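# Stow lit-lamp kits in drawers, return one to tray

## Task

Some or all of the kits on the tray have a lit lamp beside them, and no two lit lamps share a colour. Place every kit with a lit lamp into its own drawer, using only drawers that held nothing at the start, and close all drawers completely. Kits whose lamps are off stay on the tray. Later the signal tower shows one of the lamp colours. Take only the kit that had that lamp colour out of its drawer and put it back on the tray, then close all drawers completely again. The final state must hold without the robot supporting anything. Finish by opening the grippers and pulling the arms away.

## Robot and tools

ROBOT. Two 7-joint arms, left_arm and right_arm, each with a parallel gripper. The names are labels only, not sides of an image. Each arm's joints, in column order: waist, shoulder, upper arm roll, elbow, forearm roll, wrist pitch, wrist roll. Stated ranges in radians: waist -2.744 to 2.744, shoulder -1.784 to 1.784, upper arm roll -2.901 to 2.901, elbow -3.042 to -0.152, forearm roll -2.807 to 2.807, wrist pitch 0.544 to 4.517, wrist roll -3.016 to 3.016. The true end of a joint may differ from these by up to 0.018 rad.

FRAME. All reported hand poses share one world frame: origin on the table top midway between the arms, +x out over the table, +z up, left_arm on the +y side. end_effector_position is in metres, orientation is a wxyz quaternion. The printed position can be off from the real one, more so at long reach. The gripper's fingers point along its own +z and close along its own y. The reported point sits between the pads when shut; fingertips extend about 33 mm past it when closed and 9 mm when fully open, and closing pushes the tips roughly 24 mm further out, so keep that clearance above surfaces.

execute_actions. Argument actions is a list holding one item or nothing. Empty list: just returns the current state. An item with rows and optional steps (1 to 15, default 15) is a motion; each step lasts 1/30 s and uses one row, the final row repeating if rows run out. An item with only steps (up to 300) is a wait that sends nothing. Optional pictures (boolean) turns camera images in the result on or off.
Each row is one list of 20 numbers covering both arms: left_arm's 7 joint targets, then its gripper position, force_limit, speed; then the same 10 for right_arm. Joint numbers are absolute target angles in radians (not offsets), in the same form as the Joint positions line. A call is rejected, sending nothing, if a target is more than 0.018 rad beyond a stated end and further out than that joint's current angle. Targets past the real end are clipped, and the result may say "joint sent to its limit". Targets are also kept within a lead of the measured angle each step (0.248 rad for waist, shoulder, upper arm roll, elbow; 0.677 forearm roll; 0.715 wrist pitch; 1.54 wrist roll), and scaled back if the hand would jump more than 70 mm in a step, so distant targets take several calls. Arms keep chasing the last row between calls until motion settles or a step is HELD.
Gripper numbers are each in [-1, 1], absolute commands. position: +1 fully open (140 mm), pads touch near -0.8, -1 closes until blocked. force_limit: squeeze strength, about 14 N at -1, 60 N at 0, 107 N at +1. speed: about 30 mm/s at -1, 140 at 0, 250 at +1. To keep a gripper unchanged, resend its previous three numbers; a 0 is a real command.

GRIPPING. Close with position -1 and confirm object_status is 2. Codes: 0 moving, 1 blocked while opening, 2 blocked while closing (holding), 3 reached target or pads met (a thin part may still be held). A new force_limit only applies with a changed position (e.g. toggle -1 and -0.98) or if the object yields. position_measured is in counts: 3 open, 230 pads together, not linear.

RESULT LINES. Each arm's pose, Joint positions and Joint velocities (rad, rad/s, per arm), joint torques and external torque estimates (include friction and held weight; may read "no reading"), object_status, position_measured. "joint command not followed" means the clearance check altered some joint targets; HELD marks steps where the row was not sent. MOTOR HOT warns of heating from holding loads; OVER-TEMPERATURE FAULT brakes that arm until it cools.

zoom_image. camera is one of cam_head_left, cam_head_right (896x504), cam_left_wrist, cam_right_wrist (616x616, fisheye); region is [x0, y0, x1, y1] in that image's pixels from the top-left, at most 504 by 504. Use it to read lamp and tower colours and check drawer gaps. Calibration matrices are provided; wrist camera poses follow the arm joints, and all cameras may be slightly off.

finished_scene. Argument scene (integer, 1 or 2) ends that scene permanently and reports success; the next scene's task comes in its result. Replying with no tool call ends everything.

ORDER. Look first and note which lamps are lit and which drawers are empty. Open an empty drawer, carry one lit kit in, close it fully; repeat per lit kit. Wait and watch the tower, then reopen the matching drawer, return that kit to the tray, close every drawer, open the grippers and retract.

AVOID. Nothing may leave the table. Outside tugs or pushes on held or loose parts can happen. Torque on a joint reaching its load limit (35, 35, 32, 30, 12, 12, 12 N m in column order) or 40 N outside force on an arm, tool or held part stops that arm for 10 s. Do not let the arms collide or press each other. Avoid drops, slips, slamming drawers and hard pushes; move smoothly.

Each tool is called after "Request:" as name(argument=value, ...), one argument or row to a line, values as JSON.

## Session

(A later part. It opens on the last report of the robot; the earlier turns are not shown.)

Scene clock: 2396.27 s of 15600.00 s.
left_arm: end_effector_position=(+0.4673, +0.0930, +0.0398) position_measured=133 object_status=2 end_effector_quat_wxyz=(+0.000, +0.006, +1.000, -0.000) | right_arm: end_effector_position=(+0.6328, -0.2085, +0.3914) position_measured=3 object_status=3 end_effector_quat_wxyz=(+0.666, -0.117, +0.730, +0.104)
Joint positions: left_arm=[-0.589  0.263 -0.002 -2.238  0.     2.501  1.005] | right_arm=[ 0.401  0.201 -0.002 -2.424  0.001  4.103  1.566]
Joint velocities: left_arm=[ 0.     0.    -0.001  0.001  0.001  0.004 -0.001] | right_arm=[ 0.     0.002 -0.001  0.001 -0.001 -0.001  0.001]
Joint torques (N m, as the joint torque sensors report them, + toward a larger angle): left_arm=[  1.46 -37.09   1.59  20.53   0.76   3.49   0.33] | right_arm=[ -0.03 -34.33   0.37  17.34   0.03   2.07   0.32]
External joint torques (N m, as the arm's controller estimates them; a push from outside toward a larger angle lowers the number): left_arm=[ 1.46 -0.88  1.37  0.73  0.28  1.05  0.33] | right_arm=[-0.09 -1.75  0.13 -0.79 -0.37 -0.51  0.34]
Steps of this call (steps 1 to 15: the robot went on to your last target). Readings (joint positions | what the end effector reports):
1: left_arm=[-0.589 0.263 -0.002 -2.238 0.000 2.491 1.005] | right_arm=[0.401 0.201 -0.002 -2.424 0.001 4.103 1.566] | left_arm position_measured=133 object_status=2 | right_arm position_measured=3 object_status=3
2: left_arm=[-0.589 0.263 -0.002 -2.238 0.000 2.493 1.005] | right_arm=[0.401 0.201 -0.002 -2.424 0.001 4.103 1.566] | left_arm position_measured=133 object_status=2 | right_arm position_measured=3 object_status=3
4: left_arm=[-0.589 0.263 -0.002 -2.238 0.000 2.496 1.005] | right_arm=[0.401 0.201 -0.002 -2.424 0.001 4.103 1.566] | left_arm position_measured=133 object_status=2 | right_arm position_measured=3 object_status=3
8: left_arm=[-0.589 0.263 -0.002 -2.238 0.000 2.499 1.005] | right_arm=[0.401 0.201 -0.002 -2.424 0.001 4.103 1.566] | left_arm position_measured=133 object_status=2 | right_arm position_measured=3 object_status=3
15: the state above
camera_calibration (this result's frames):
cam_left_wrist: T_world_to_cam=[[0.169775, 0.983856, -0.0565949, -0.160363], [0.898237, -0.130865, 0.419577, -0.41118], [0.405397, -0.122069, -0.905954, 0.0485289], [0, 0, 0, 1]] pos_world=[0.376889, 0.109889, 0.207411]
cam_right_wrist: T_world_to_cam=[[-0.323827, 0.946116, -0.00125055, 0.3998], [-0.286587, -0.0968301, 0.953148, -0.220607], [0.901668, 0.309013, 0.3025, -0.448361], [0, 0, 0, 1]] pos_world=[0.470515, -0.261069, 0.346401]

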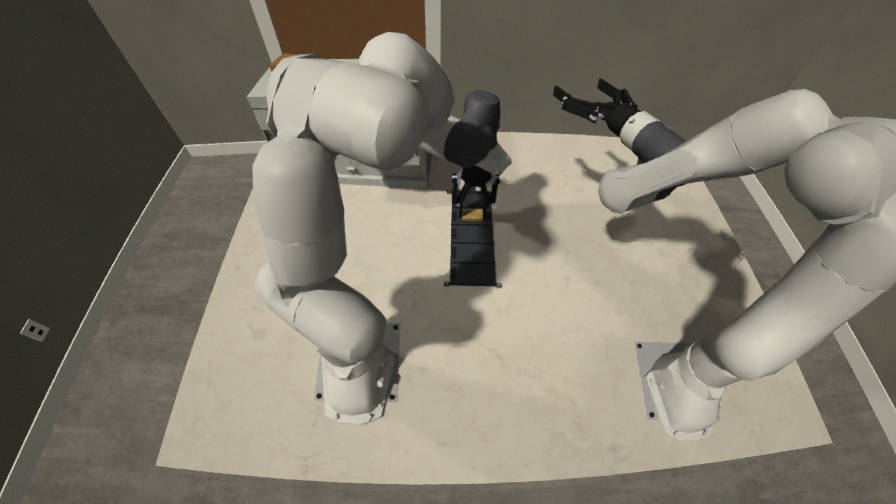

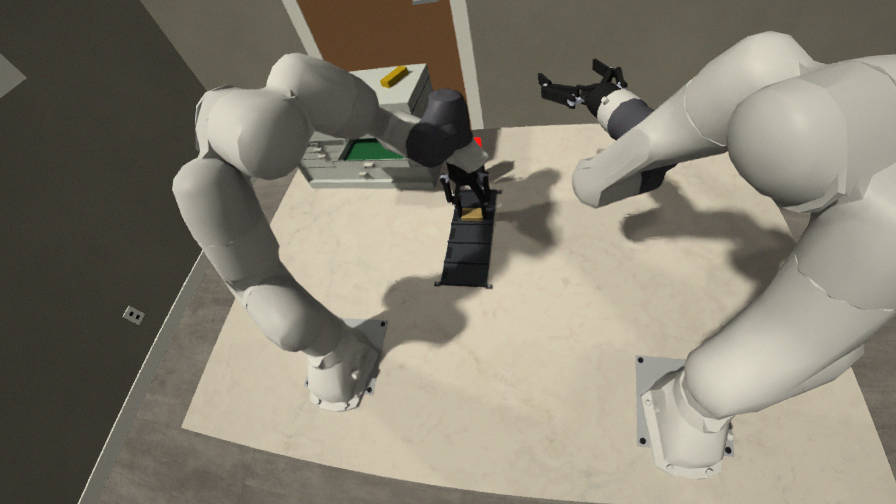

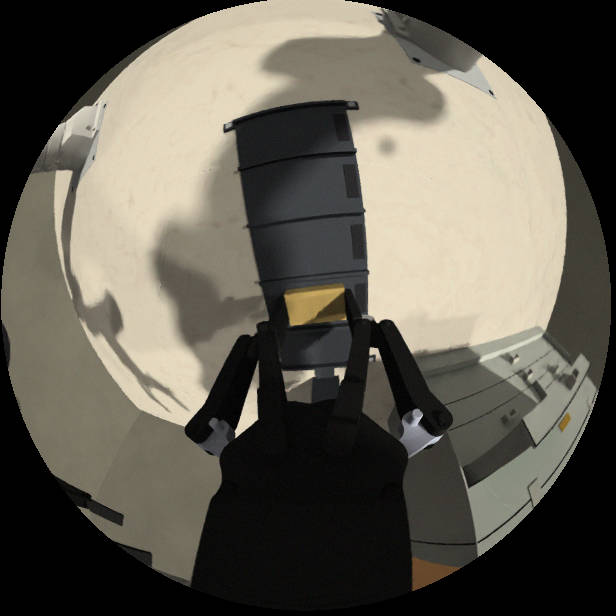

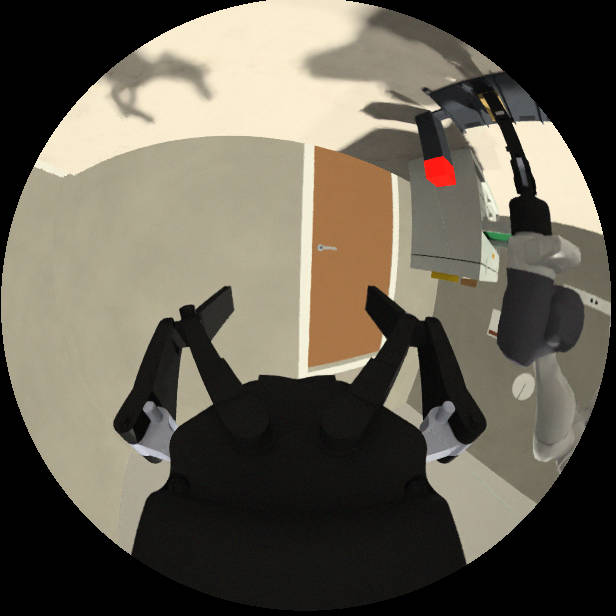

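Request:
execute_actions(
  actions=[
    {"rows":[[-0.586,0.267,0,-2.237,0,2.514,1.012,-1,0,0,0.4,0.2,0,-2.425,0,4.1,1.571,1,0,1],[-0.586,0.267,0,-2.237,0,2.514,1.012,-1,0,0,0.4,0.2,0,-2.425,0,4.1,1.571,1,0,1],[-0.586,0.267,0,-2.237,0,2.514,1.012,-1,0,0,0.4,0.2,0,-2.425,0,4.1,1.571,1,0,1],[-0.586,0.272,0,-2.238,0,2.516,1.012,-1,0,0,0.4,0.2,0,-2.425,0,4.1,1.571,1,0,1]],"steps":15},
  ],
  pictures=false,
)

Request:
execute_actions(
  actions=[
    {"rows":[[-0.586,0.272,0,-2.238,0,2.516,1.012,0.25,0,-0.5,0.4,0.2,0,-2.425,0,4.1,1.571,1,0,1]],"steps":15},
  ],
  pictures=false,
)

Request:
execute_actions(
  actions=[
    {"rows":[[-0.586,0.26,0,-2.236,0,2.46,1.012,0.25,0,-0.5,0.4,0.2,0,-2.425,0,4.1,1.571,1,0,1],[-0.586,0.247,0,-2.234,0,2.445,1.012,0.25,0,-0.5,0.4,0.2,0,-2.425,0,4.1,1.571,1,0,1],[-0.586,0.234,0,-2.232,0,2.43,1.012,0.25,0,-0.5,0.4,0.2,0,-2.425,0,4.1,1.571,1,0,1],[-0.586,0.22,0,-2.229,0,2.41,1.012,0.25,0,-0.5,0.4,0.2,0,-2.425,0,4.1,1.571,1,0,1],[-0.586,0.207,0,-2.226,0,2.395,1.012,0.25,0,-0.5,0.4,0.2,0,-2.425,0,4.1,1.571,1,0,1],[-0.586,0.194,0,-2.223,0,2.38,1.012,0.25,0,-0.5,0.4,0.2,0,-2.425,0,4.1,1.571,1,0,1],[-0.586,0.18,0,-2.22,0,2.36,1.012,0.25,0,-0.5,0.4,0.2,0,-2.425,0,4.1,1.571,1,0,1],[-0.586,0.16,0,-2.217,0,2.34,1.012,0.25,0,-0.5,0.4,0.2,0,-2.425,0,4.1,1.571,1,0,1],[-0.586,0.12,0,-2.217,0,2.32,1.012,0.25,0,-0.5,0.4,0.2,0,-2.425,0,4.1,1.571,1,0,1],[-0.586,0.05,0,-2.25,0,2.3,1.012,0.25,0,-0.5,0.4,0.2,0,-2.425,0,4.1,1.571,1,0,1],[-0.586,-0.05,0,-2.32,0,2.3,1.1,0.25,0,-0.5,0.4,0.2,0,-2.425,0,4.1,1.571,1,0,1],[-0.586,-0.15,0,-2.4,0,2.3,1.2,0.25,0,-0.5,0.4,0.2,0,-2.425,0,4.1,1.571,1,0,1],[-0.586,-0.25,0,-2.5,0,2.3,1.3,0.25,0,-0.5,0.4,0.2,0,-2.425,0,4.1,1.571,1,0,1]],"steps":15},
  ],
  pictures=false,
)

Request:
execute_actions(
  actions=[
    {"rows":[[-0.5,-0.761,0,-2.966,0,2.35,1.578,-1,0,0,0.4,0.2,0,-2.425,0,4.1,1.571,1,0,1]],"steps":15},
  ],
  pictures=false,
)

Request:
execute_actions(
  actions=[
    {"rows":[[-0.049,-0.761,0,-2.966,0,2.35,1.578,-1,0,0,0.4,0.2,0,-2.425,0,4.1,1.571,1,0,1]],"steps":15},
  ],
  pictures=false,
)

Request:
execute_actions(
  actions=[
    {"rows":[[-0.049,-0.761,0,-2.966,0,2.732,1.578,-1,0,0,0.4,0.2,0,-2.425,0,4.1,1.571,1,0,1]],"steps":15},
  ],
  pictures=false,
)

Request:
execute_actions(
  actions=[
    {"steps":20},
  ],
)

Scene clock: 2432.93 s of 15600.00 s.
left_arm: end_effector_position=(+0.4673, +0.0930, +0.0361) position_measured=133 object_status=2 end_effector_quat_wxyz=(-0.000, +0.006, +1.000, -0.000) | right_arm: end_effector_position=(+0.6328, -0.2085, +0.3914) position_measured=3 object_status=3 end_effector_quat_wxyz=(+0.666, -0.117, +0.730, +0.104)
Joint positions: left_arm=[-0.589  0.271 -0.002 -2.238  0.     2.509  1.005] | right_arm=[ 0.401  0.201 -0.002 -2.424  0.001  4.103  1.566]
Joint velocities: left_arm=[ 0.001 -0.002  0.    -0.001  0.     0.001 -0.002] | right_arm=[-0.001 -0.001  0.001  0.001 -0.     0.001  0.001]
Joint torques (N m, as the joint torque sensors report them, + toward a larger angle): left_arm=[  0.91 -35.81   1.87  18.51   0.67   3.67   0.44] | right_arm=[ -0.55 -34.38   0.67  17.7    0.02   2.03   0.36]
External joint torques (N m, as the arm's controller estimates them; a push from outside toward a larger angle lowers the number): left_arm=[ 0.87  0.87  1.6  -1.34  0.2   1.2   0.44] | right_arm=[-0.46 -1.65  0.57 -0.5  -0.4  -0.57  0.39]
Steps of this call (steps 1 to 15: the robot went on to your last target; steps 16 to 90: nothing new was sent; then 33.17 s passed at rest; steps 91 to 105: all 15 steps of this action). Readings (joint positions | what the end effector reports):
91: left_arm=[-0.589 0.263 -0.002 -2.238 0.000 2.503 1.005] | right_arm=[0.401 0.201 -0.002 -2.424 0.001 4.103 1.566] | left_arm position_measured=133 object_status=2 | right_arm position_measured=3 object_status=3
92: left_arm=[-0.589 0.264 -0.002 -2.238 0.000 2.504 1.005] | right_arm=[0.401 0.201 -0.002 -2.424 0.001 4.103 1.566] | left_arm position_measured=133 object_status=2 | right_arm position_measured=3 object_status=3
94: left_arm=[-0.589 0.266 -0.002 -2.238 0.000 2.506 1.005] | right_arm=[0.401 0.201 -0.002 -2.424 0.001 4.103 1.566] | left_arm position_measured=133 object_status=2 | right_arm position_measured=3 object_status=3
98: left_arm=[-0.589 0.271 -0.002 -2.238 0.000 2.509 1.005] | right_arm=[0.401 0.201 -0.002 -2.424 0.001 4.103 1.566] | left_arm position_measured=133 object_status=2 | right_arm position_measured=3 object_status=3
105: the state above

Scene clock: 2433.43 s of 15600.00 s.
left_arm: end_effector_position=(+0.4681, +0.0925, +0.0364) position_measured=98 object_status=3 end_effector_quat_wxyz=(+0.001, +0.006, +1.000, -0.001) | right_arm: end_effector_position=(+0.6328, -0.2085, +0.3914) position_measured=3 object_status=3 end_effector_quat_wxyz=(+0.666, -0.117, +0.730, +0.104)
Joint positions: left_arm=[-0.589  0.271 -0.002 -2.238  0.     2.512  1.005] | right_arm=[ 0.401  0.201 -0.002 -2.424  0.001  4.103  1.566]
Joint velocities: left_arm=[ 0.001  0.001 -0.001  0.     0.     0.001  0.001] | right_arm=[ 0.002  0.002  0.001 -0.002 -0.002  0.    -0.001]
Joint torques (N m, as the joint torque sensors report them, + toward a larger angle): left_arm=[  1.19 -35.21   1.29  19.37   0.54   3.23   0.38] | right_arm=[ -0.16 -34.37   0.24  17.45   0.     2.09   0.35]
External joint torques (N m, as the arm's controller estimates them; a push from outside toward a larger angle lowers the number): left_arm=[ 1.33  1.18  1.2  -0.31  0.06  0.79  0.38] | right_arm=[-0.23 -1.86  0.   -0.61 -0.39 -0.49  0.37]
Steps of this call (steps 1 to 15: all 15 steps of this action). Readings (joint positions | what the end effector reports):
1: left_arm=[-0.589 0.271 -0.002 -2.238 0.000 2.509 1.005] | right_arm=[0.401 0.201 -0.002 -2.424 0.001 4.103 1.566] | left_arm position_measured=133 object_status=0 | right_arm position_measured=3 object_status=3
2: left_arm=[-0.589 0.271 -0.002 -2.238 0.000 2.509 1.005] | right_arm=[0.401 0.201 -0.002 -2.424 0.001 4.103 1.566] | left_arm position_measured=133 object_status=0 | right_arm position_measured=3 object_status=3
4: left_arm=[-0.589 0.271 -0.002 -2.238 0.000 2.510 1.005] | right_arm=[0.401 0.201 -0.002 -2.424 0.001 4.103 1.566] | left_arm position_measured=120 object_status=0 | right_arm position_measured=3 object_status=3
8: left_arm=[-0.589 0.271 -0.002 -2.238 0.000 2.511 1.005] | right_arm=[0.401 0.201 -0.002 -2.424 0.001 4.103 1.566] | left_arm position_measured=102 object_status=0 | right_arm position_measured=3 object_status=3
15: the state above

Scene clock: 2433.93 s of 15600.00 s.
left_arm: end_effector_position=(+0.4201, +0.1241, +0.1686) position_measured=98 object_status=3 end_effector_quat_wxyz=(+0.034, +0.053, +0.998, -0.020) | right_arm: end_effector_position=(+0.6328, -0.2085, +0.3914) position_measured=3 object_status=3 end_effector_quat_wxyz=(+0.666, -0.117, +0.730, +0.104)
Joint positions: left_arm=[-0.589 -0.173 -0.002 -2.43   0.     2.336  1.101] | right_arm=[ 0.401  0.201 -0.002 -2.424  0.001  4.103  1.566]
Joint velocities: left_arm=[ 0.003 -1.323  0.001 -0.779 -0.001 -0.181  0.637] | right_arm=[-0.001  0.001  0.001  0.001 -0.     0.    -0.001]
Joint torques (N m, as the joint torque sensors report them, + toward a larger angle): left_arm=[ 1.45 -4.66  1.55 18.79  0.82  1.88  0.51] | right_arm=[ -0.04 -34.73   0.17  17.65  -0.01   2.1    0.32]
External joint torques (N m, as the arm's controller estimates them; a push from outside toward a larger angle lowers the number): left_arm=[ 1.85 -1.62  2.11 -0.87  0.06 -0.57  0.55] | right_arm=[-0.11 -2.   -0.08 -0.55 -0.4  -0.51  0.34]
Steps of this call (steps 1 to 15: all 15 steps of this action). Readings (joint positions | what the end effector reports):
1: left_arm=[-0.589 0.269 -0.002 -2.238 0.000 2.504 1.005] | right_arm=[0.401 0.201 -0.002 -2.424 0.001 4.103 1.566] | left_arm position_measured=98 object_status=3 | right_arm position_measured=3 object_status=3
2: left_arm=[-0.589 0.266 -0.002 -2.238 0.000 2.494 1.005] | right_arm=[0.401 0.201 -0.002 -2.424 0.001 4.103 1.566] | left_arm position_measured=98 object_status=3 | right_arm position_measured=3 object_status=3
4: left_arm=[-0.589 0.249 -0.002 -2.237 0.000 2.470 1.005] | right_arm=[0.401 0.201 -0.002 -2.424 0.001 4.103 1.566] | left_arm position_measured=98 object_status=3 | right_arm position_measured=3 object_status=3
8: left_arm=[-0.589 0.198 -0.002 -2.227 0.000 2.414 1.005] | right_arm=[0.401 0.201 -0.002 -2.424 0.001 4.103 1.566] | left_arm position_measured=98 object_status=3 | right_arm position_measured=3 object_status=3
15: the state above

Scene clock: 2434.43 s of 15600.00 s.
left_arm: end_effector_position=(+0.3037, +0.2345, +0.1549) position_measured=203 object_status=0 end_effector_quat_wxyz=(+0.067, +0.193, +0.979, -0.020) | right_arm: end_effector_position=(+0.6328, -0.2085, +0.3914) position_measured=3 object_status=3 end_effector_quat_wxyz=(+0.666, -0.117, +0.730, +0.104)
Joint positions: left_arm=[-0.503 -0.756  0.    -2.962  0.     2.346  1.471] | right_arm=[ 0.401  0.201 -0.002 -2.424  0.001  4.103  1.566]
Joint velocities: left_arm=[-0.001 -0.035  0.001 -0.032 -0.002  0.     0.333] | right_arm=[ 0.     0.001  0.001 -0.001 -0.002  0.001 -0.   ]
Joint torques (N m, as the joint torque sensors report them, + toward a larger angle): left_arm=[ 1.32 -6.23 -0.6  22.96  0.85  3.56  0.45] | right_arm=[ -0.72 -34.85   0.41  17.35   0.08   2.08   0.29]
External joint torques (N m, as the arm's controller estimates them; a push from outside toward a larger angle lowers the number): left_arm=[ 1.35 -1.27  0.06 -0.58  0.18  0.76  0.46] | right_arm=[-0.84 -2.21  0.12 -0.8  -0.31 -0.52  0.32]
Steps of this call (steps 1 to 15: all 15 steps of this action). Readings (joint positions | what the end effector reports):
1: left_arm=[-0.575 -0.233 -0.008 -2.481 0.000 2.340 1.139] | right_arm=[0.401 0.201 -0.002 -2.424 0.001 4.103 1.566] | left_arm position_measured=98 object_status=0 | right_arm position_measured=3 object_status=3
2: left_arm=[-0.558 -0.300 -0.007 -2.543 0.000 2.342 1.175] | right_arm=[0.401 0.201 -0.002 -2.424 0.001 4.103 1.566] | left_arm position_measured=104 object_status=0 | right_arm position_measured=3 object_status=3
4: left_arm=[-0.528 -0.437 -0.002 -2.674 0.000 2.345 1.241] | right_arm=[0.401 0.201 -0.002 -2.424 0.001 4.103 1.566] | left_arm position_measured=120 object_status=0 | right_arm position_measured=3 object_status=3
8: left_arm=[-0.506 -0.692 0.000 -2.904 0.000 2.346 1.355] | right_arm=[0.401 0.201 -0.002 -2.424 0.001 4.103 1.566] | left_arm position_measured=150 object_status=0 | right_arm position_measured=3 object_status=3
15: the state above

Scene clock: 2434.93 s of 15600.00 s.
left_arm: end_effector_position=(+0.3422, +0.3780, +0.1548) position_measured=233 object_status=3 end_effector_quat_wxyz=(+0.071, +0.008, +0.997, -0.003) | right_arm: end_effector_position=(+0.6328, -0.2085, +0.3914) position_measured=3 object_status=3 end_effector_quat_wxyz=(+0.666, -0.117, +0.730, +0.104)
Joint positions: left_arm=[-0.053 -0.759  0.002 -2.964  0.     2.347  1.55 ] | right_arm=[ 0.401  0.201 -0.002 -2.424  0.001  4.103  1.566]
Joint velocities: left_arm=[0.017 0.    0.    0.    0.    0.    0.071] | right_arm=[-0.001 -0.001 -0.    -0.    -0.    -0.001 -0.001]
Joint torques (N m, as the joint torque sensors report them, + toward a larger angle): left_arm=[ 1.3  -6.36 -1.25 22.13  0.74  3.35  0.45] | right_arm=[ -0.37 -34.89   0.32  17.41   0.     2.05   0.36]
External joint torques (N m, as the arm's controller estimates them; a push from outside toward a larger angle lowers the number): left_arm=[ 1.42 -1.19 -0.48 -1.13  0.07  0.61  0.45] | right_arm=[-0.34 -2.23  0.18 -0.76 -0.41 -0.55  0.39]
Steps of this call (steps 1 to 15: all 15 steps of this action). Readings (joint positions | what the end effector reports):
1: left_arm=[-0.457 -0.757 -0.008 -2.963 0.000 2.346 1.480] | right_arm=[0.401 0.201 -0.002 -2.424 0.001 4.103 1.566] | left_arm position_measured=211 object_status=0 | right_arm position_measured=3 object_status=3
2: left_arm=[-0.391 -0.758 -0.007 -2.963 0.000 2.346 1.487] | right_arm=[0.401 0.201 -0.002 -2.424 0.001 4.103 1.566] | left_arm position_measured=218 object_status=0 | right_arm position_measured=3 object_status=3
4: left_arm=[-0.259 -0.758 -0.004 -2.963 0.000 2.346 1.501] | right_arm=[0.401 0.201 -0.002 -2.424 0.001 4.103 1.566] | left_arm position_measured=233 object_status=0 | right_arm position_measured=3 object_status=3
8: left_arm=[-0.085 -0.759 0.002 -2.964 0.000 2.347 1.526] | right_arm=[0.401 0.201 -0.002 -2.424 0.001 4.103 1.566] | left_arm position_measured=233 object_status=0 | right_arm position_measured=3 object_status=3
15: the state above

Scene clock: 2435.43 s of 15600.00 s.
left_arm: end_effector_position=(+0.4383, +0.3749, +0.2186) position_measured=233 object_status=3 end_effector_quat_wxyz=(+0.244, +0.015, +0.970, -0.006) | right_arm: end_effector_position=(+0.6328, -0.2085, +0.3914) position_measured=3 object_status=3 end_effector_quat_wxyz=(+0.666, -0.117, +0.730, +0.104)
Joint positions: left_arm=[-0.052 -0.76   0.002 -2.966  0.     2.701  1.566] | right_arm=[ 0.401  0.201 -0.002 -2.424  0.001  4.103  1.566]
Joint velocities: left_arm=[-0.    -0.001 -0.002 -0.    -0.001  0.167  0.016] | right_arm=[-0.     0.001 -0.     0.001 -0.     0.     0.002]
Joint torques (N m, as the joint torque sensors report them, + toward a larger angle): left_arm=[ 1.24 -6.49 -1.84 23.81  0.74  4.    0.43] | right_arm=[ -0.59 -34.48   0.39  17.37   0.05   2.09   0.29]
External joint torques (N m, as the arm's controller estimates them; a push from outside toward a larger angle lowers the number): left_arm=[ 1.24 -0.9  -1.16  0.26  0.08  0.79  0.44] | right_arm=[-0.64 -1.89  0.17 -0.76 -0.35 -0.5   0.32]
Steps of this call (steps 1 to 15: all 15 steps of this action). Readings (joint positions | what the end effector reports):
1: left_arm=[-0.053 -0.759 0.002 -2.967 0.000 2.379 1.551] | right_arm=[0.401 0.201 -0.002 -2.424 0.001 4.103 1.566] | left_arm position_measured=233 object_status=3 | right_arm position_measured=3 object_status=3
2: left_arm=[-0.053 -0.759 0.002 -2.968 0.000 2.415 1.552] | right_arm=[0.401 0.201 -0.002 -2.424 0.001 4.103 1.566] | left_arm position_measured=233 object_status=3 | right_arm position_measured=3 object_status=3
4: left_arm=[-0.053 -0.759 0.002 -2.967 0.000 2.488 1.554] | right_arm=[0.401 0.201 -0.002 -2.424 0.001 4.103 1.566] | left_arm position_measured=233 object_status=3 | right_arm position_measured=3 object_status=3
8: left_arm=[-0.052 -0.759 0.002 -2.966 0.000 2.616 1.560] | right_arm=[0.401 0.201 -0.002 -2.424 0.001 4.103 1.566] | left_arm position_measured=233 object_status=3 | right_arm position_measured=3 object_status=3
15: the state above

Scene clock: 2436.10 s of 15600.00 s.
left_arm: end_effector_position=(+0.4446, +0.3748, +0.2248) position_measured=233 object_status=3 end_effector_quat_wxyz=(+0.257, +0.017, +0.966, -0.005) | right_arm: end_effector_position=(+0.6328, -0.2085, +0.3914) position_measured=3 object_status=3 end_effector_quat_wxyz=(+0.666, -0.117, +0.730, +0.104)
Joint positions: left_arm=[-0.052 -0.76   0.002 -2.966  0.     2.727  1.571] | right_arm=[ 0.401  0.201 -0.002 -2.424  0.001  4.103  1.566]
Joint velocities: left_arm=[ 0.001  0.001 -0.     0.001  0.001  0.004  0.003] | right_arm=[-0.     0.001 -0.001 -0.001  0.001  0.     0.   ]
Joint torques (N m, as the joint torque sensors report them, + toward a larger angle): left_arm=[ 0.47 -6.46 -1.48 23.45  0.73  4.23  0.38] | right_arm=[ -0.16 -34.23  -0.04  17.38   0.07   2.04   0.34]
External joint torques (N m, as the arm's controller estimates them; a push from outside toward a larger angle lowers the number): left_arm=[ 0.47 -0.7  -0.8  -0.43  0.07  0.9   0.39] | right_arm=[-0.16 -1.64 -0.22 -0.71 -0.33 -0.55  0.37]
Steps of this call (steps 1 to 20: the robot went on to your last target). Readings (joint positions | what the end effector reports):
1: left_arm=[-0.052 -0.760 0.002 -2.966 0.000 2.706 1.567] | right_arm=[0.401 0.201 -0.002 -2.424 0.001 4.103 1.566] | left_arm position_measured=233 object_status=3 | right_arm position_measured=3 object_status=3
2: left_arm=[-0.052 -0.760 0.002 -2.966 0.000 2.710 1.567] | right_arm=[0.401 0.201 -0.002 -2.424 0.001 4.103 1.566] | left_arm position_measured=233 object_status=3 | right_arm position_measured=3 object_status=3
4: left_arm=[-0.052 -0.760 0.002 -2.966 0.000 2.716 1.568] | right_arm=[0.401 0.201 -0.002 -2.424 0.001 4.103 1.566] | left_arm position_measured=233 object_status=3 | right_arm position_measured=3 object_status=3
8: left_arm=[-0.052 -0.760 0.002 -2.966 0.000 2.722 1.569] | right_arm=[0.401 0.201 -0.002 -2.424 0.001 4.103 1.566] | left_arm position_measured=233 object_status=3 | right_arm position_measured=3 object_status=3
20: the state above
camera_calibration (this result's frames):
cam_left_wrist: T_world_to_cam=[[0.201256, 0.979101, 0.0292866, -0.454788], [0.567127, -0.140847, 0.811498, -0.368686], [0.798663, -0.14671, -0.583621, 0.0216686], [0, 0, 0, 1]] pos_world=[0.283314, 0.396534, 0.325153]
cam_right_wrist: T_world_to_cam=[[-0.323827, 0.946116, -0.00125007, 0.3998], [-0.286587, -0.0968305, 0.953148, -0.220607], [0.901668, 0.309013, 0.3025, -0.448361], [0, 0, 0, 1]] pos_world=[0.470515, -0.261069, 0.346401]

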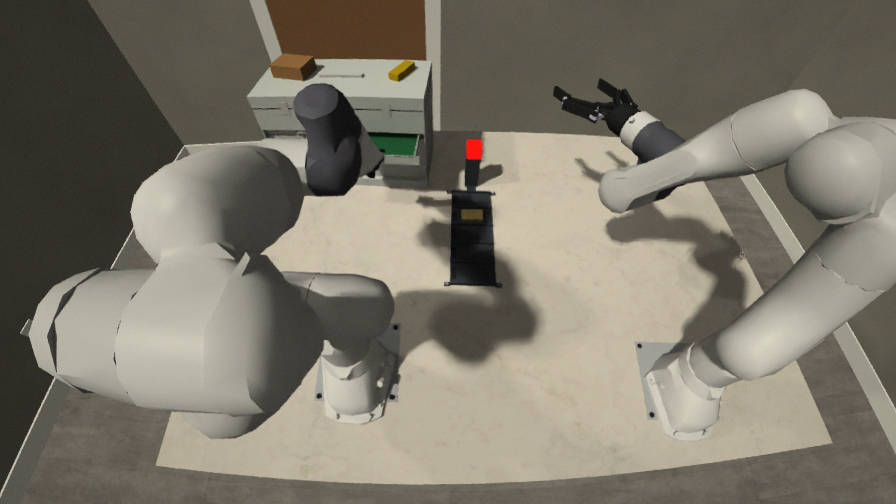

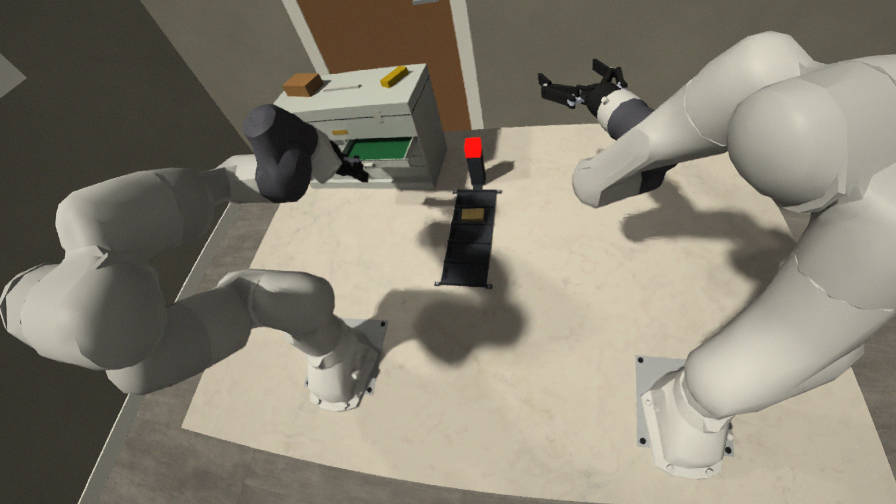

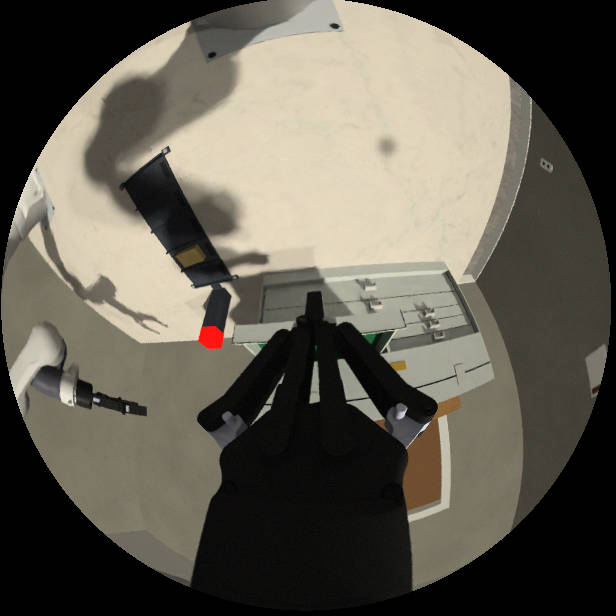

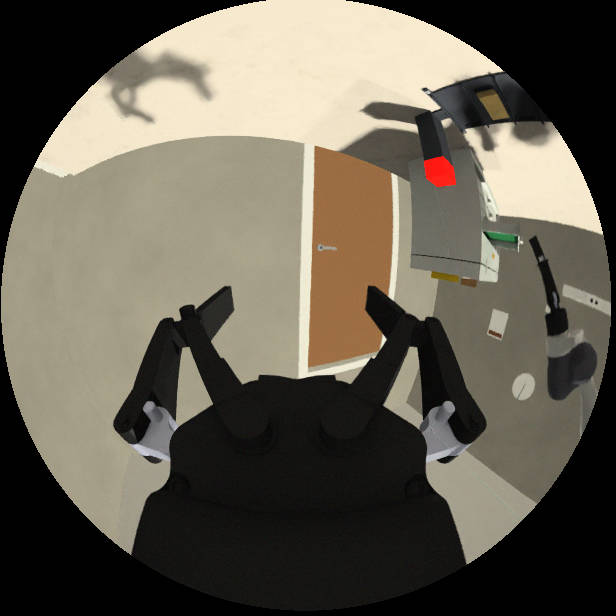

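Request:
execute_actions(
  actions=[
    {"rows":[[-0.049,-0.746,0,-2.957,0,2.755,1.578,-1,0,0,0.4,0.2,0,-2.425,0,4.1,1.571,1,0,1],[-0.049,-0.731,0,-2.948,0,2.762,1.578,-1,0,0,0.4,0.2,0,-2.425,0,4.1,1.571,1,0,1],[-0.049,-0.716,0,-2.94,0,2.768,1.578,-1,0,0,0.4,0.2,0,-2.425,0,4.1,1.571,1,0,1],[-0.049,-0.701,0,-2.931,0,2.774,1.578,-1,0,0,0.4,0.2,0,-2.425,0,4.1,1.571,1,0,1],[-0.049,-0.687,0,-2.922,0,2.78,1.578,-1,0,0,0.4,0.2,0,-2.425,0,4.1,1.571,1,0,1],[-0.049,-0.674,0,-2.914,0,2.785,1.578,-1,0,0,0.4,0.2,0,-2.425,0,4.1,1.571,1,0,1],[-0.049,-0.66,0,-2.905,0,2.79,1.578,-1,0,0,0.4,0.2,0,-2.425,0,4.1,1.571,1,0,1],[-0.049,-0.647,0,-2.897,0,2.794,1.578,-1,0,0,0.4,0.2,0,-2.425,0,4.1,1.571,1,0,1],[-0.049,-0.633,0,-2.888,0,2.798,1.578,-1,0,0,0.4,0.2,0,-2.425,0,4.1,1.571,1,0,1],[-0.049,-0.62,0,-2.879,0,2.802,1.578,-1,0,0,0.4,0.2,0,-2.425,0,4.1,1.571,1,0,1],[-0.049,-0.607,0,-2.87,0,2.806,1.578,-1,0,0,0.4,0.2,0,-2.425,0,4.1,1.571,1,0,1],[-0.049,-0.593,0,-2.861,0,2.81,1.578,-1,0,0,0.4,0.2,0,-2.425,0,4.1,1.571,1,0,1],[-0.049,-0.58,0,-2.852,0,2.814,1.578,-1,0,0,0.4,0.2,0,-2.425,0,4.1,1.571,1,0,1],[-0.049,-0.564,0,-2.841,0,2.818,1.578,-1,0,0,0.4,0.2,0,-2.425,0,4.1,1.571,1,0,1],[-0.049,-0.549,0,-2.83,0,2.822,1.578,-1,0,0,0.4,0.2,0,-2.425,0,4.1,1.571,1,0,1]],"steps":15},
  ],
  pictures=false,
)

Request:
execute_actions(
  actions=[
    {"rows":[[-0.049,-0.533,0,-2.818,0,2.826,1.578,-1,0,0,0.4,0.2,0,-2.425,0,4.1,1.571,1,0,1],[-0.049,-0.518,0,-2.807,0,2.83,1.578,-1,0,0,0.4,0.2,0,-2.425,0,4.1,1.571,1,0,1],[-0.049,-0.502,0,-2.795,0,2.833,1.578,-1,0,0,0.4,0.2,0,-2.425,0,4.1,1.571,1,0,1],[-0.049,-0.487,0,-2.783,0,2.836,1.578,-1,0,0,0.4,0.2,0,-2.425,0,4.1,1.571,1,0,1],[-0.049,-0.471,0,-2.771,0,2.839,1.578,-1,0,0,0.4,0.2,0,-2.425,0,4.1,1.571,1,0,1],[-0.049,-0.457,0,-2.76,0,2.841,1.578,-1,0,0,0.4,0.2,0,-2.425,0,4.1,1.571,1,0,1],[-0.049,-0.444,0,-2.748,0,2.843,1.578,-1,0,0,0.4,0.2,0,-2.425,0,4.1,1.571,1,0,1],[-0.049,-0.43,0,-2.737,0,2.845,1.578,-1,0,0,0.4,0.2,0,-2.425,0,4.1,1.571,1,0,1],[-0.049,-0.417,0,-2.725,0,2.847,1.578,-1,0,0,0.4,0.2,0,-2.425,0,4.1,1.571,1,0,1],[-0.049,-0.403,0,-2.714,0,2.848,1.578,-1,0,0,0.4,0.2,0,-2.425,0,4.1,1.571,1,0,1],[-0.049,-0.389,0,-2.702,0,2.849,1.578,-1,0,0,0.4,0.2,0,-2.425,0,4.1,1.571,1,0,1],[-0.049,-0.376,0,-2.69,0,2.85,1.578,-1,0,0,0.4,0.2,0,-2.425,0,4.1,1.571,1,0,1],[-0.049,-0.362,0,-2.678,0,2.851,1.578,-1,0,0,0.4,0.2,0,-2.425,0,4.1,1.571,1,0,1],[-0.049,-0.35,0,-2.667,0,2.852,1.578,-1,0,0,0.4,0.2,0,-2.425,0,4.1,1.571,1,0,1],[-0.049,-0.338,0,-2.656,0,2.852,1.578,-1,0,0,0.4,0.2,0,-2.425,0,4.1,1.571,1,0,1]],"steps":15},
  ],
  pictures=false,
)

Request:
execute_actions(
  actions=[
    {"rows":[[-0.049,-0.327,0,-2.645,0,2.853,1.578,-1,0,0,0.4,0.2,0,-2.425,0,4.1,1.571,1,0,1],[-0.049,-0.316,0,-2.635,0,2.853,1.578,-1,0,0,0.4,0.2,0,-2.425,0,4.1,1.571,1,0,1],[-0.049,-0.306,0,-2.625,0,2.854,1.578,-1,0,0,0.4,0.2,0,-2.425,0,4.1,1.571,1,0,1],[-0.049,-0.296,0,-2.616,0,2.854,1.578,-1,0,0,0.4,0.2,0,-2.425,0,4.1,1.571,1,0,1],[-0.049,-0.287,0,-2.607,0,2.855,1.578,-1,0,0,0.4,0.2,0,-2.425,0,4.1,1.571,1,0,1],[-0.049,-0.279,0,-2.599,0,2.855,1.578,-1,0,0,0.4,0.2,0,-2.425,0,4.1,1.571,1,0,1],[-0.049,-0.271,0,-2.592,0,2.855,1.578,-1,0,0,0.4,0.2,0,-2.425,0,4.1,1.571,1,0,1],[-0.049,-0.264,0,-2.585,0,2.856,1.578,-1,0,0,0.4,0.2,0,-2.425,0,4.1,1.571,1,0,1],[-0.049,-0.257,0,-2.578,0,2.856,1.578,-1,0,0,0.4,0.2,0,-2.425,0,4.1,1.571,1,0,1],[-0.049,-0.251,0,-2.572,0,2.856,1.578,-1,0,0,0.4,0.2,0,-2.425,0,4.1,1.571,1,0,1],[-0.049,-0.245,0,-2.566,0,2.857,1.578,-1,0,0,0.4,0.2,0,-2.425,0,4.1,1.571,1,0,1],[-0.049,-0.239,0,-2.561,0,2.857,1.578,-1,0,0,0.4,0.2,0,-2.425,0,4.1,1.571,1,0,1],[-0.049,-0.234,0,-2.556,0,2.857,1.578,-1,0,0,0.4,0.2,0,-2.425,0,4.1,1.571,1,0,1],[-0.049,-0.229,0,-2.551,0,2.857,1.578,-1,0,0,0.4,0.2,0,-2.425,0,4.1,1.571,1,0,1],[-0.049,-0.224,0,-2.546,0,2.857,1.578,-1,0,0,0.4,0.2,0,-2.425,0,4.1,1.571,1,0,1]],"steps":15},
  ],
  pictures=false,
)

Request:
execute_actions(
  actions=[
    {"steps":12},
  ],
)

Scene clock: 2503.83 s of 15600.00 s.
left_arm: end_effector_position=(+0.4864, +0.3735, +0.2247) position_measured=233 object_status=3 end_effector_quat_wxyz=(+0.258, +0.018, +0.966, -0.005) | right_arm: end_effector_position=(+0.6328, -0.2085, +0.3914) position_measured=3 object_status=3 end_effector_quat_wxyz=(+0.666, -0.117, +0.730, +0.104)
Joint positions: left_arm=[-0.052 -0.581  0.002 -2.855  0.     2.795  1.571] | right_arm=[ 0.401  0.201 -0.002 -2.424  0.001  4.103  1.566]
Joint velocities: left_arm=[-0.     0.421 -0.001  0.286  0.001  0.127  0.   ] | right_arm=[ 0.001  0.001  0.001  0.    -0.001 -0.     0.001]
Joint torques (N m, as the joint torque sensors report them, + toward a larger angle): left_arm=[  0.32 -12.98  -1.19  24.03   0.7    4.43   0.43] | right_arm=[ -0.55 -34.78  -0.17  17.06  -0.01   2.07   0.33]
External joint torques (N m, as the arm's controller estimates them; a push from outside toward a larger angle lowers the number): left_arm=[ 0.35  0.35 -0.62  2.24  0.06  1.53  0.44] | right_arm=[-0.61 -2.12 -0.39 -1.12 -0.4  -0.53  0.36]
Steps of this call (steps 1 to 15: the robot went on to your last target; steps 16 to 90: nothing new was sent; then 64.23 s passed at rest; steps 91 to 105: all 15 steps of this action). Readings (joint positions | what the end effector reports):
91: left_arm=[-0.052 -0.757 0.002 -2.965 0.000 2.731 1.571] | right_arm=[0.401 0.201 -0.002 -2.424 0.001 4.103 1.566] | left_arm position_measured=233 object_status=3 | right_arm position_measured=3 object_status=3
92: left_arm=[-0.052 -0.751 0.002 -2.960 0.000 2.736 1.571] | right_arm=[0.401 0.201 -0.002 -2.424 0.001 4.103 1.566] | left_arm position_measured=233 object_status=3 | right_arm position_measured=3 object_status=3
94: left_arm=[-0.052 -0.729 0.002 -2.947 0.000 2.746 1.571] | right_arm=[0.401 0.201 -0.002 -2.424 0.001 4.103 1.566] | left_arm position_measured=233 object_status=3 | right_arm position_measured=3 object_status=3
98: left_arm=[-0.052 -0.677 0.002 -2.916 0.000 2.767 1.571] | right_arm=[0.401 0.201 -0.002 -2.424 0.001 4.103 1.566] | left_arm position_measured=233 object_status=3 | right_arm position_measured=3 object_status=3
105: the state above

Scene clock: 2504.33 s of 15600.00 s.
left_arm: end_effector_position=(+0.5455, +0.3714, +0.2237) position_measured=233 object_status=3 end_effector_quat_wxyz=(+0.256, +0.018, +0.967, -0.005) | right_arm: end_effector_position=(+0.6328, -0.2085, +0.3914) position_measured=3 object_status=3 end_effector_quat_wxyz=(+0.666, -0.117, +0.730, +0.104)
Joint positions: left_arm=[-0.052 -0.365  0.002 -2.684  0.     2.837  1.572] | right_arm=[ 0.401  0.201 -0.002 -2.424  0.001  4.103  1.566]
Joint velocities: left_arm=[ 0.     0.368 -0.001  0.324  0.     0.048  0.   ] | right_arm=[-0.    -0.002 -0.001  0.     0.     0.001 -0.002]
Joint torques (N m, as the joint torque sensors report them, + toward a larger angle): left_arm=[  0.72 -18.82  -1.11  23.3    0.69   4.72   0.38] | right_arm=[ -0.31 -34.64  -0.05  17.33   0.03   2.     0.4 ]
External joint torques (N m, as the arm's controller estimates them; a push from outside toward a larger angle lowers the number): left_arm=[ 0.68  1.37 -0.79  2.08  0.1   1.74  0.39] | right_arm=[-0.29 -1.83 -0.21 -0.93 -0.37 -0.61  0.42]
Steps of this call (steps 1 to 15: all 15 steps of this action). Readings (joint positions | what the end effector reports):
1: left_arm=[-0.052 -0.566 0.002 -2.844 0.000 2.799 1.571] | right_arm=[0.401 0.201 -0.002 -2.424 0.001 4.103 1.566] | left_arm position_measured=233 object_status=3 | right_arm position_measured=3 object_status=3
2: left_arm=[-0.052 -0.551 0.002 -2.833 0.000 2.803 1.571] | right_arm=[0.401 0.201 -0.002 -2.424 0.001 4.103 1.566] | left_arm position_measured=233 object_status=3 | right_arm position_measured=3 object_status=3
4: left_arm=[-0.052 -0.520 0.002 -2.811 0.000 2.810 1.571] | right_arm=[0.401 0.201 -0.002 -2.424 0.001 4.103 1.566] | left_arm position_measured=233 object_status=3 | right_arm position_measured=3 object_status=3
8: left_arm=[-0.052 -0.461 0.002 -2.765 0.000 2.823 1.572] | right_arm=[0.401 0.201 -0.002 -2.424 0.001 4.103 1.566] | left_arm position_measured=233 object_status=3 | right_arm position_measured=3 object_status=3
15: the state above

Scene clock: 2504.83 s of 15600.00 s.
left_arm: end_effector_position=(+0.5864, +0.3698, +0.2232) position_measured=233 object_status=3 end_effector_quat_wxyz=(+0.256, +0.018, +0.966, -0.005) | right_arm: end_effector_position=(+0.6328, -0.2085, +0.3914) position_measured=3 object_status=3 end_effector_quat_wxyz=(+0.666, -0.117, +0.730, +0.104)
Joint positions: left_arm=[-0.052 -0.236  0.002 -2.562  0.     2.846  1.572] | right_arm=[ 0.401  0.201 -0.002 -2.424  0.001  4.103  1.566]
Joint velocities: left_arm=[ 0.001  0.148  0.001  0.112  0.001 -0.006  0.001] | right_arm=[-0.002  0.001 -0.     0.     0.     0.001  0.001]
Joint torques (N m, as the joint torque sensors report them, + toward a larger angle): left_arm=[  1.17 -22.26  -0.05  26.71   0.77   5.33   0.4 ] | right_arm=[ -0.49 -34.75   0.04  17.     0.04   2.07   0.32]
External joint torques (N m, as the arm's controller estimates them; a push from outside toward a larger angle lowers the number): left_arm=[ 1.02 -0.02  0.03  4.89  0.21  2.14  0.41] | right_arm=[-0.42 -2.14 -0.07 -1.13 -0.37 -0.52  0.35]
Steps of this call (steps 1 to 15: all 15 steps of this action). Readings (joint positions | what the end effector reports):
1: left_arm=[-0.052 -0.353 0.002 -2.673 0.000 2.838 1.572] | right_arm=[0.401 0.201 -0.002 -2.424 0.001 4.103 1.566] | left_arm position_measured=233 object_status=3 | right_arm position_measured=3 object_status=3
2: left_arm=[-0.052 -0.341 0.002 -2.662 0.000 2.839 1.572] | right_arm=[0.401 0.201 -0.002 -2.424 0.001 4.103 1.566] | left_arm position_measured=233 object_status=3 | right_arm position_measured=3 object_status=3
4: left_arm=[-0.052 -0.319 0.002 -2.641 0.000 2.840 1.572] | right_arm=[0.401 0.201 -0.002 -2.424 0.001 4.103 1.566] | left_arm position_measured=233 object_status=3 | right_arm position_measured=3 object_status=3
8: left_arm=[-0.052 -0.281 0.002 -2.606 0.000 2.843 1.572] | right_arm=[0.401 0.201 -0.002 -2.424 0.001 4.103 1.566] | left_arm position_measured=233 object_status=3 | right_arm position_measured=3 object_status=3
15: the state above

Scene clock: 2505.23 s of 15600.00 s.
left_arm: end_effector_position=(+0.5881, +0.3698, +0.2203) position_measured=233 object_status=3 end_effector_quat_wxyz=(+0.254, +0.018, +0.967, -0.005) | right_arm: end_effector_position=(+0.6328, -0.2085, +0.3914) position_measured=3 object_status=3 end_effector_quat_wxyz=(+0.666, -0.117, +0.730, +0.104)
Joint positions: left_arm=[-0.052 -0.224  0.002 -2.555  0.     2.845  1.572] | right_arm=[ 0.401  0.201 -0.002 -2.424  0.001  4.103  1.566]
Joint velocities: left_arm=[ 0.    -0.001 -0.    -0.     0.001  0.001 -0.   ] | right_arm=[ 0.002 -0.     0.     0.001  0.    -0.001  0.   ]
Joint torques (N m, as the joint torque sensors report them, + toward a larger angle): left_arm=[  0.73 -23.12  -1.03  27.02   0.68   5.19   0.5 ] | right_arm=[ -0.45 -34.9    0.21  17.42   0.02   2.07   0.35]
External joint torques (N m, as the arm's controller estimates them; a push from outside toward a larger angle lowers the number): left_arm=[ 0.74 -0.36 -0.8   4.26  0.08  1.86  0.51] | right_arm=[-0.5  -2.26 -0.01 -0.73 -0.37 -0.52  0.37]
Steps of this call (steps 1 to 12: the robot went on to your last target). Readings (joint positions | what the end effector reports):
1: left_arm=[-0.052 -0.231 0.002 -2.560 0.000 2.845 1.572] | right_arm=[0.401 0.201 -0.002 -2.424 0.001 4.103 1.566] | left_arm position_measured=233 object_status=3 | right_arm position_measured=3 object_status=3
2: left_arm=[-0.052 -0.228 0.002 -2.558 0.000 2.845 1.572] | right_arm=[0.401 0.201 -0.002 -2.424 0.001 4.103 1.566] | left_arm position_measured=233 object_status=3 | right_arm position_measured=3 object_status=3
4: left_arm=[-0.052 -0.225 0.002 -2.556 0.000 2.845 1.572] | right_arm=[0.401 0.201 -0.002 -2.424 0.001 4.103 1.566] | left_arm position_measured=233 object_status=3 | right_arm position_measured=3 object_status=3
8: left_arm=[-0.052 -0.224 0.002 -2.555 0.000 2.845 1.572] | right_arm=[0.401 0.201 -0.002 -2.424 0.001 4.103 1.566] | left_arm position_measured=233 object_status=3 | right_arm position_measured=3 object_status=3
12: the state above
camera_calibration (this result's frames):
cam_left_wrist: T_world_to_cam=[[0.202354, 0.978857, 0.0298751, -0.479371], [0.572503, -0.142991, 0.807337, -0.448594], [0.794539, -0.146264, -0.589334, -0.0927773], [0, 0, 0, 1]] pos_world=[0.427539, 0.39152, 0.321811]
cam_right_wrist: T_world_to_cam=[[-0.323827, 0.946116, -0.00125007, 0.3998], [-0.286586, -0.0968305, 0.953149, -0.220607], [0.901668, 0.309013, 0.3025, -0.448361], [0, 0, 0, 1]] pos_world=[0.470515, -0.261069, 0.346401]

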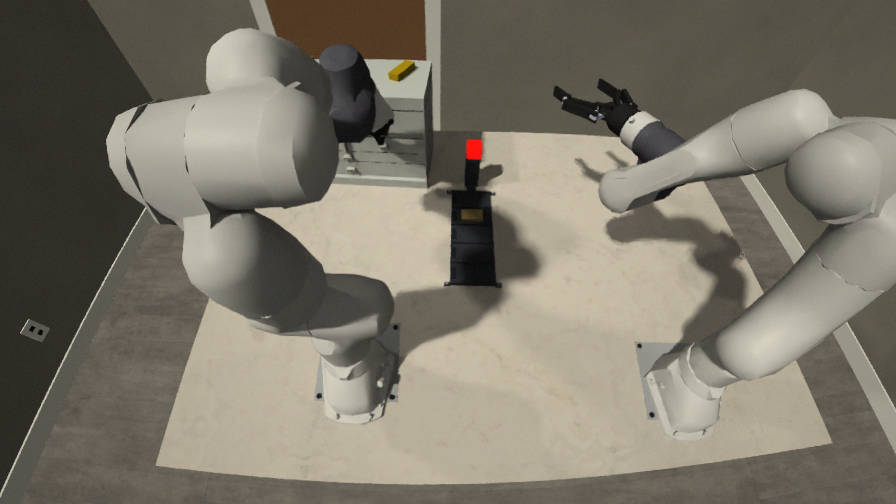

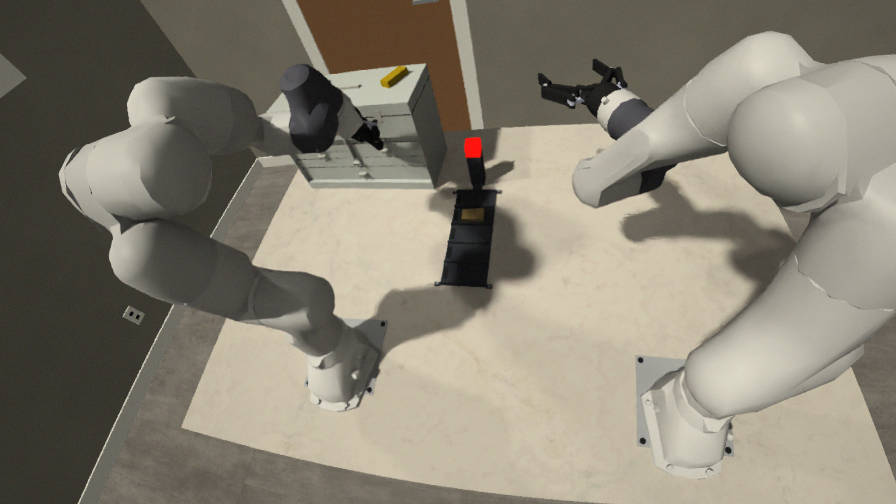

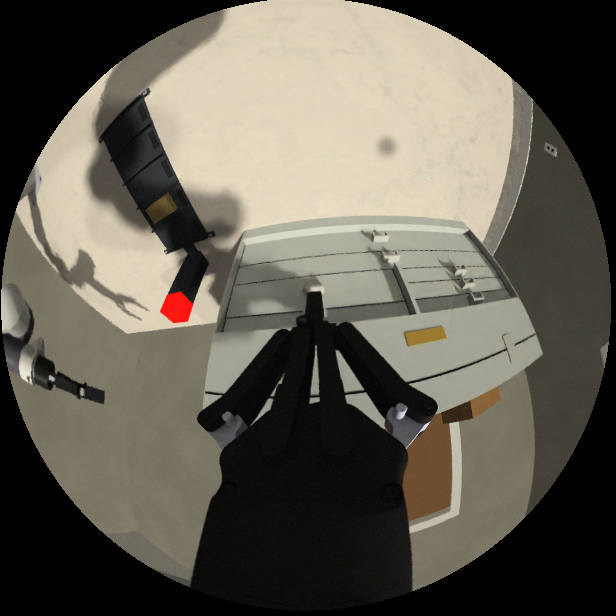

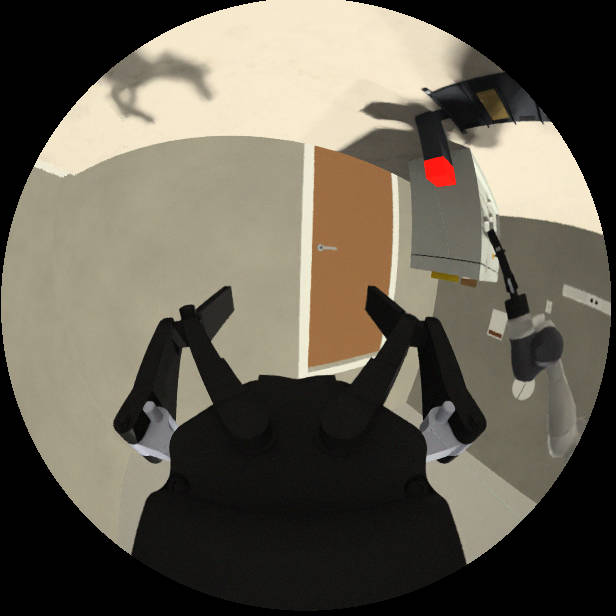

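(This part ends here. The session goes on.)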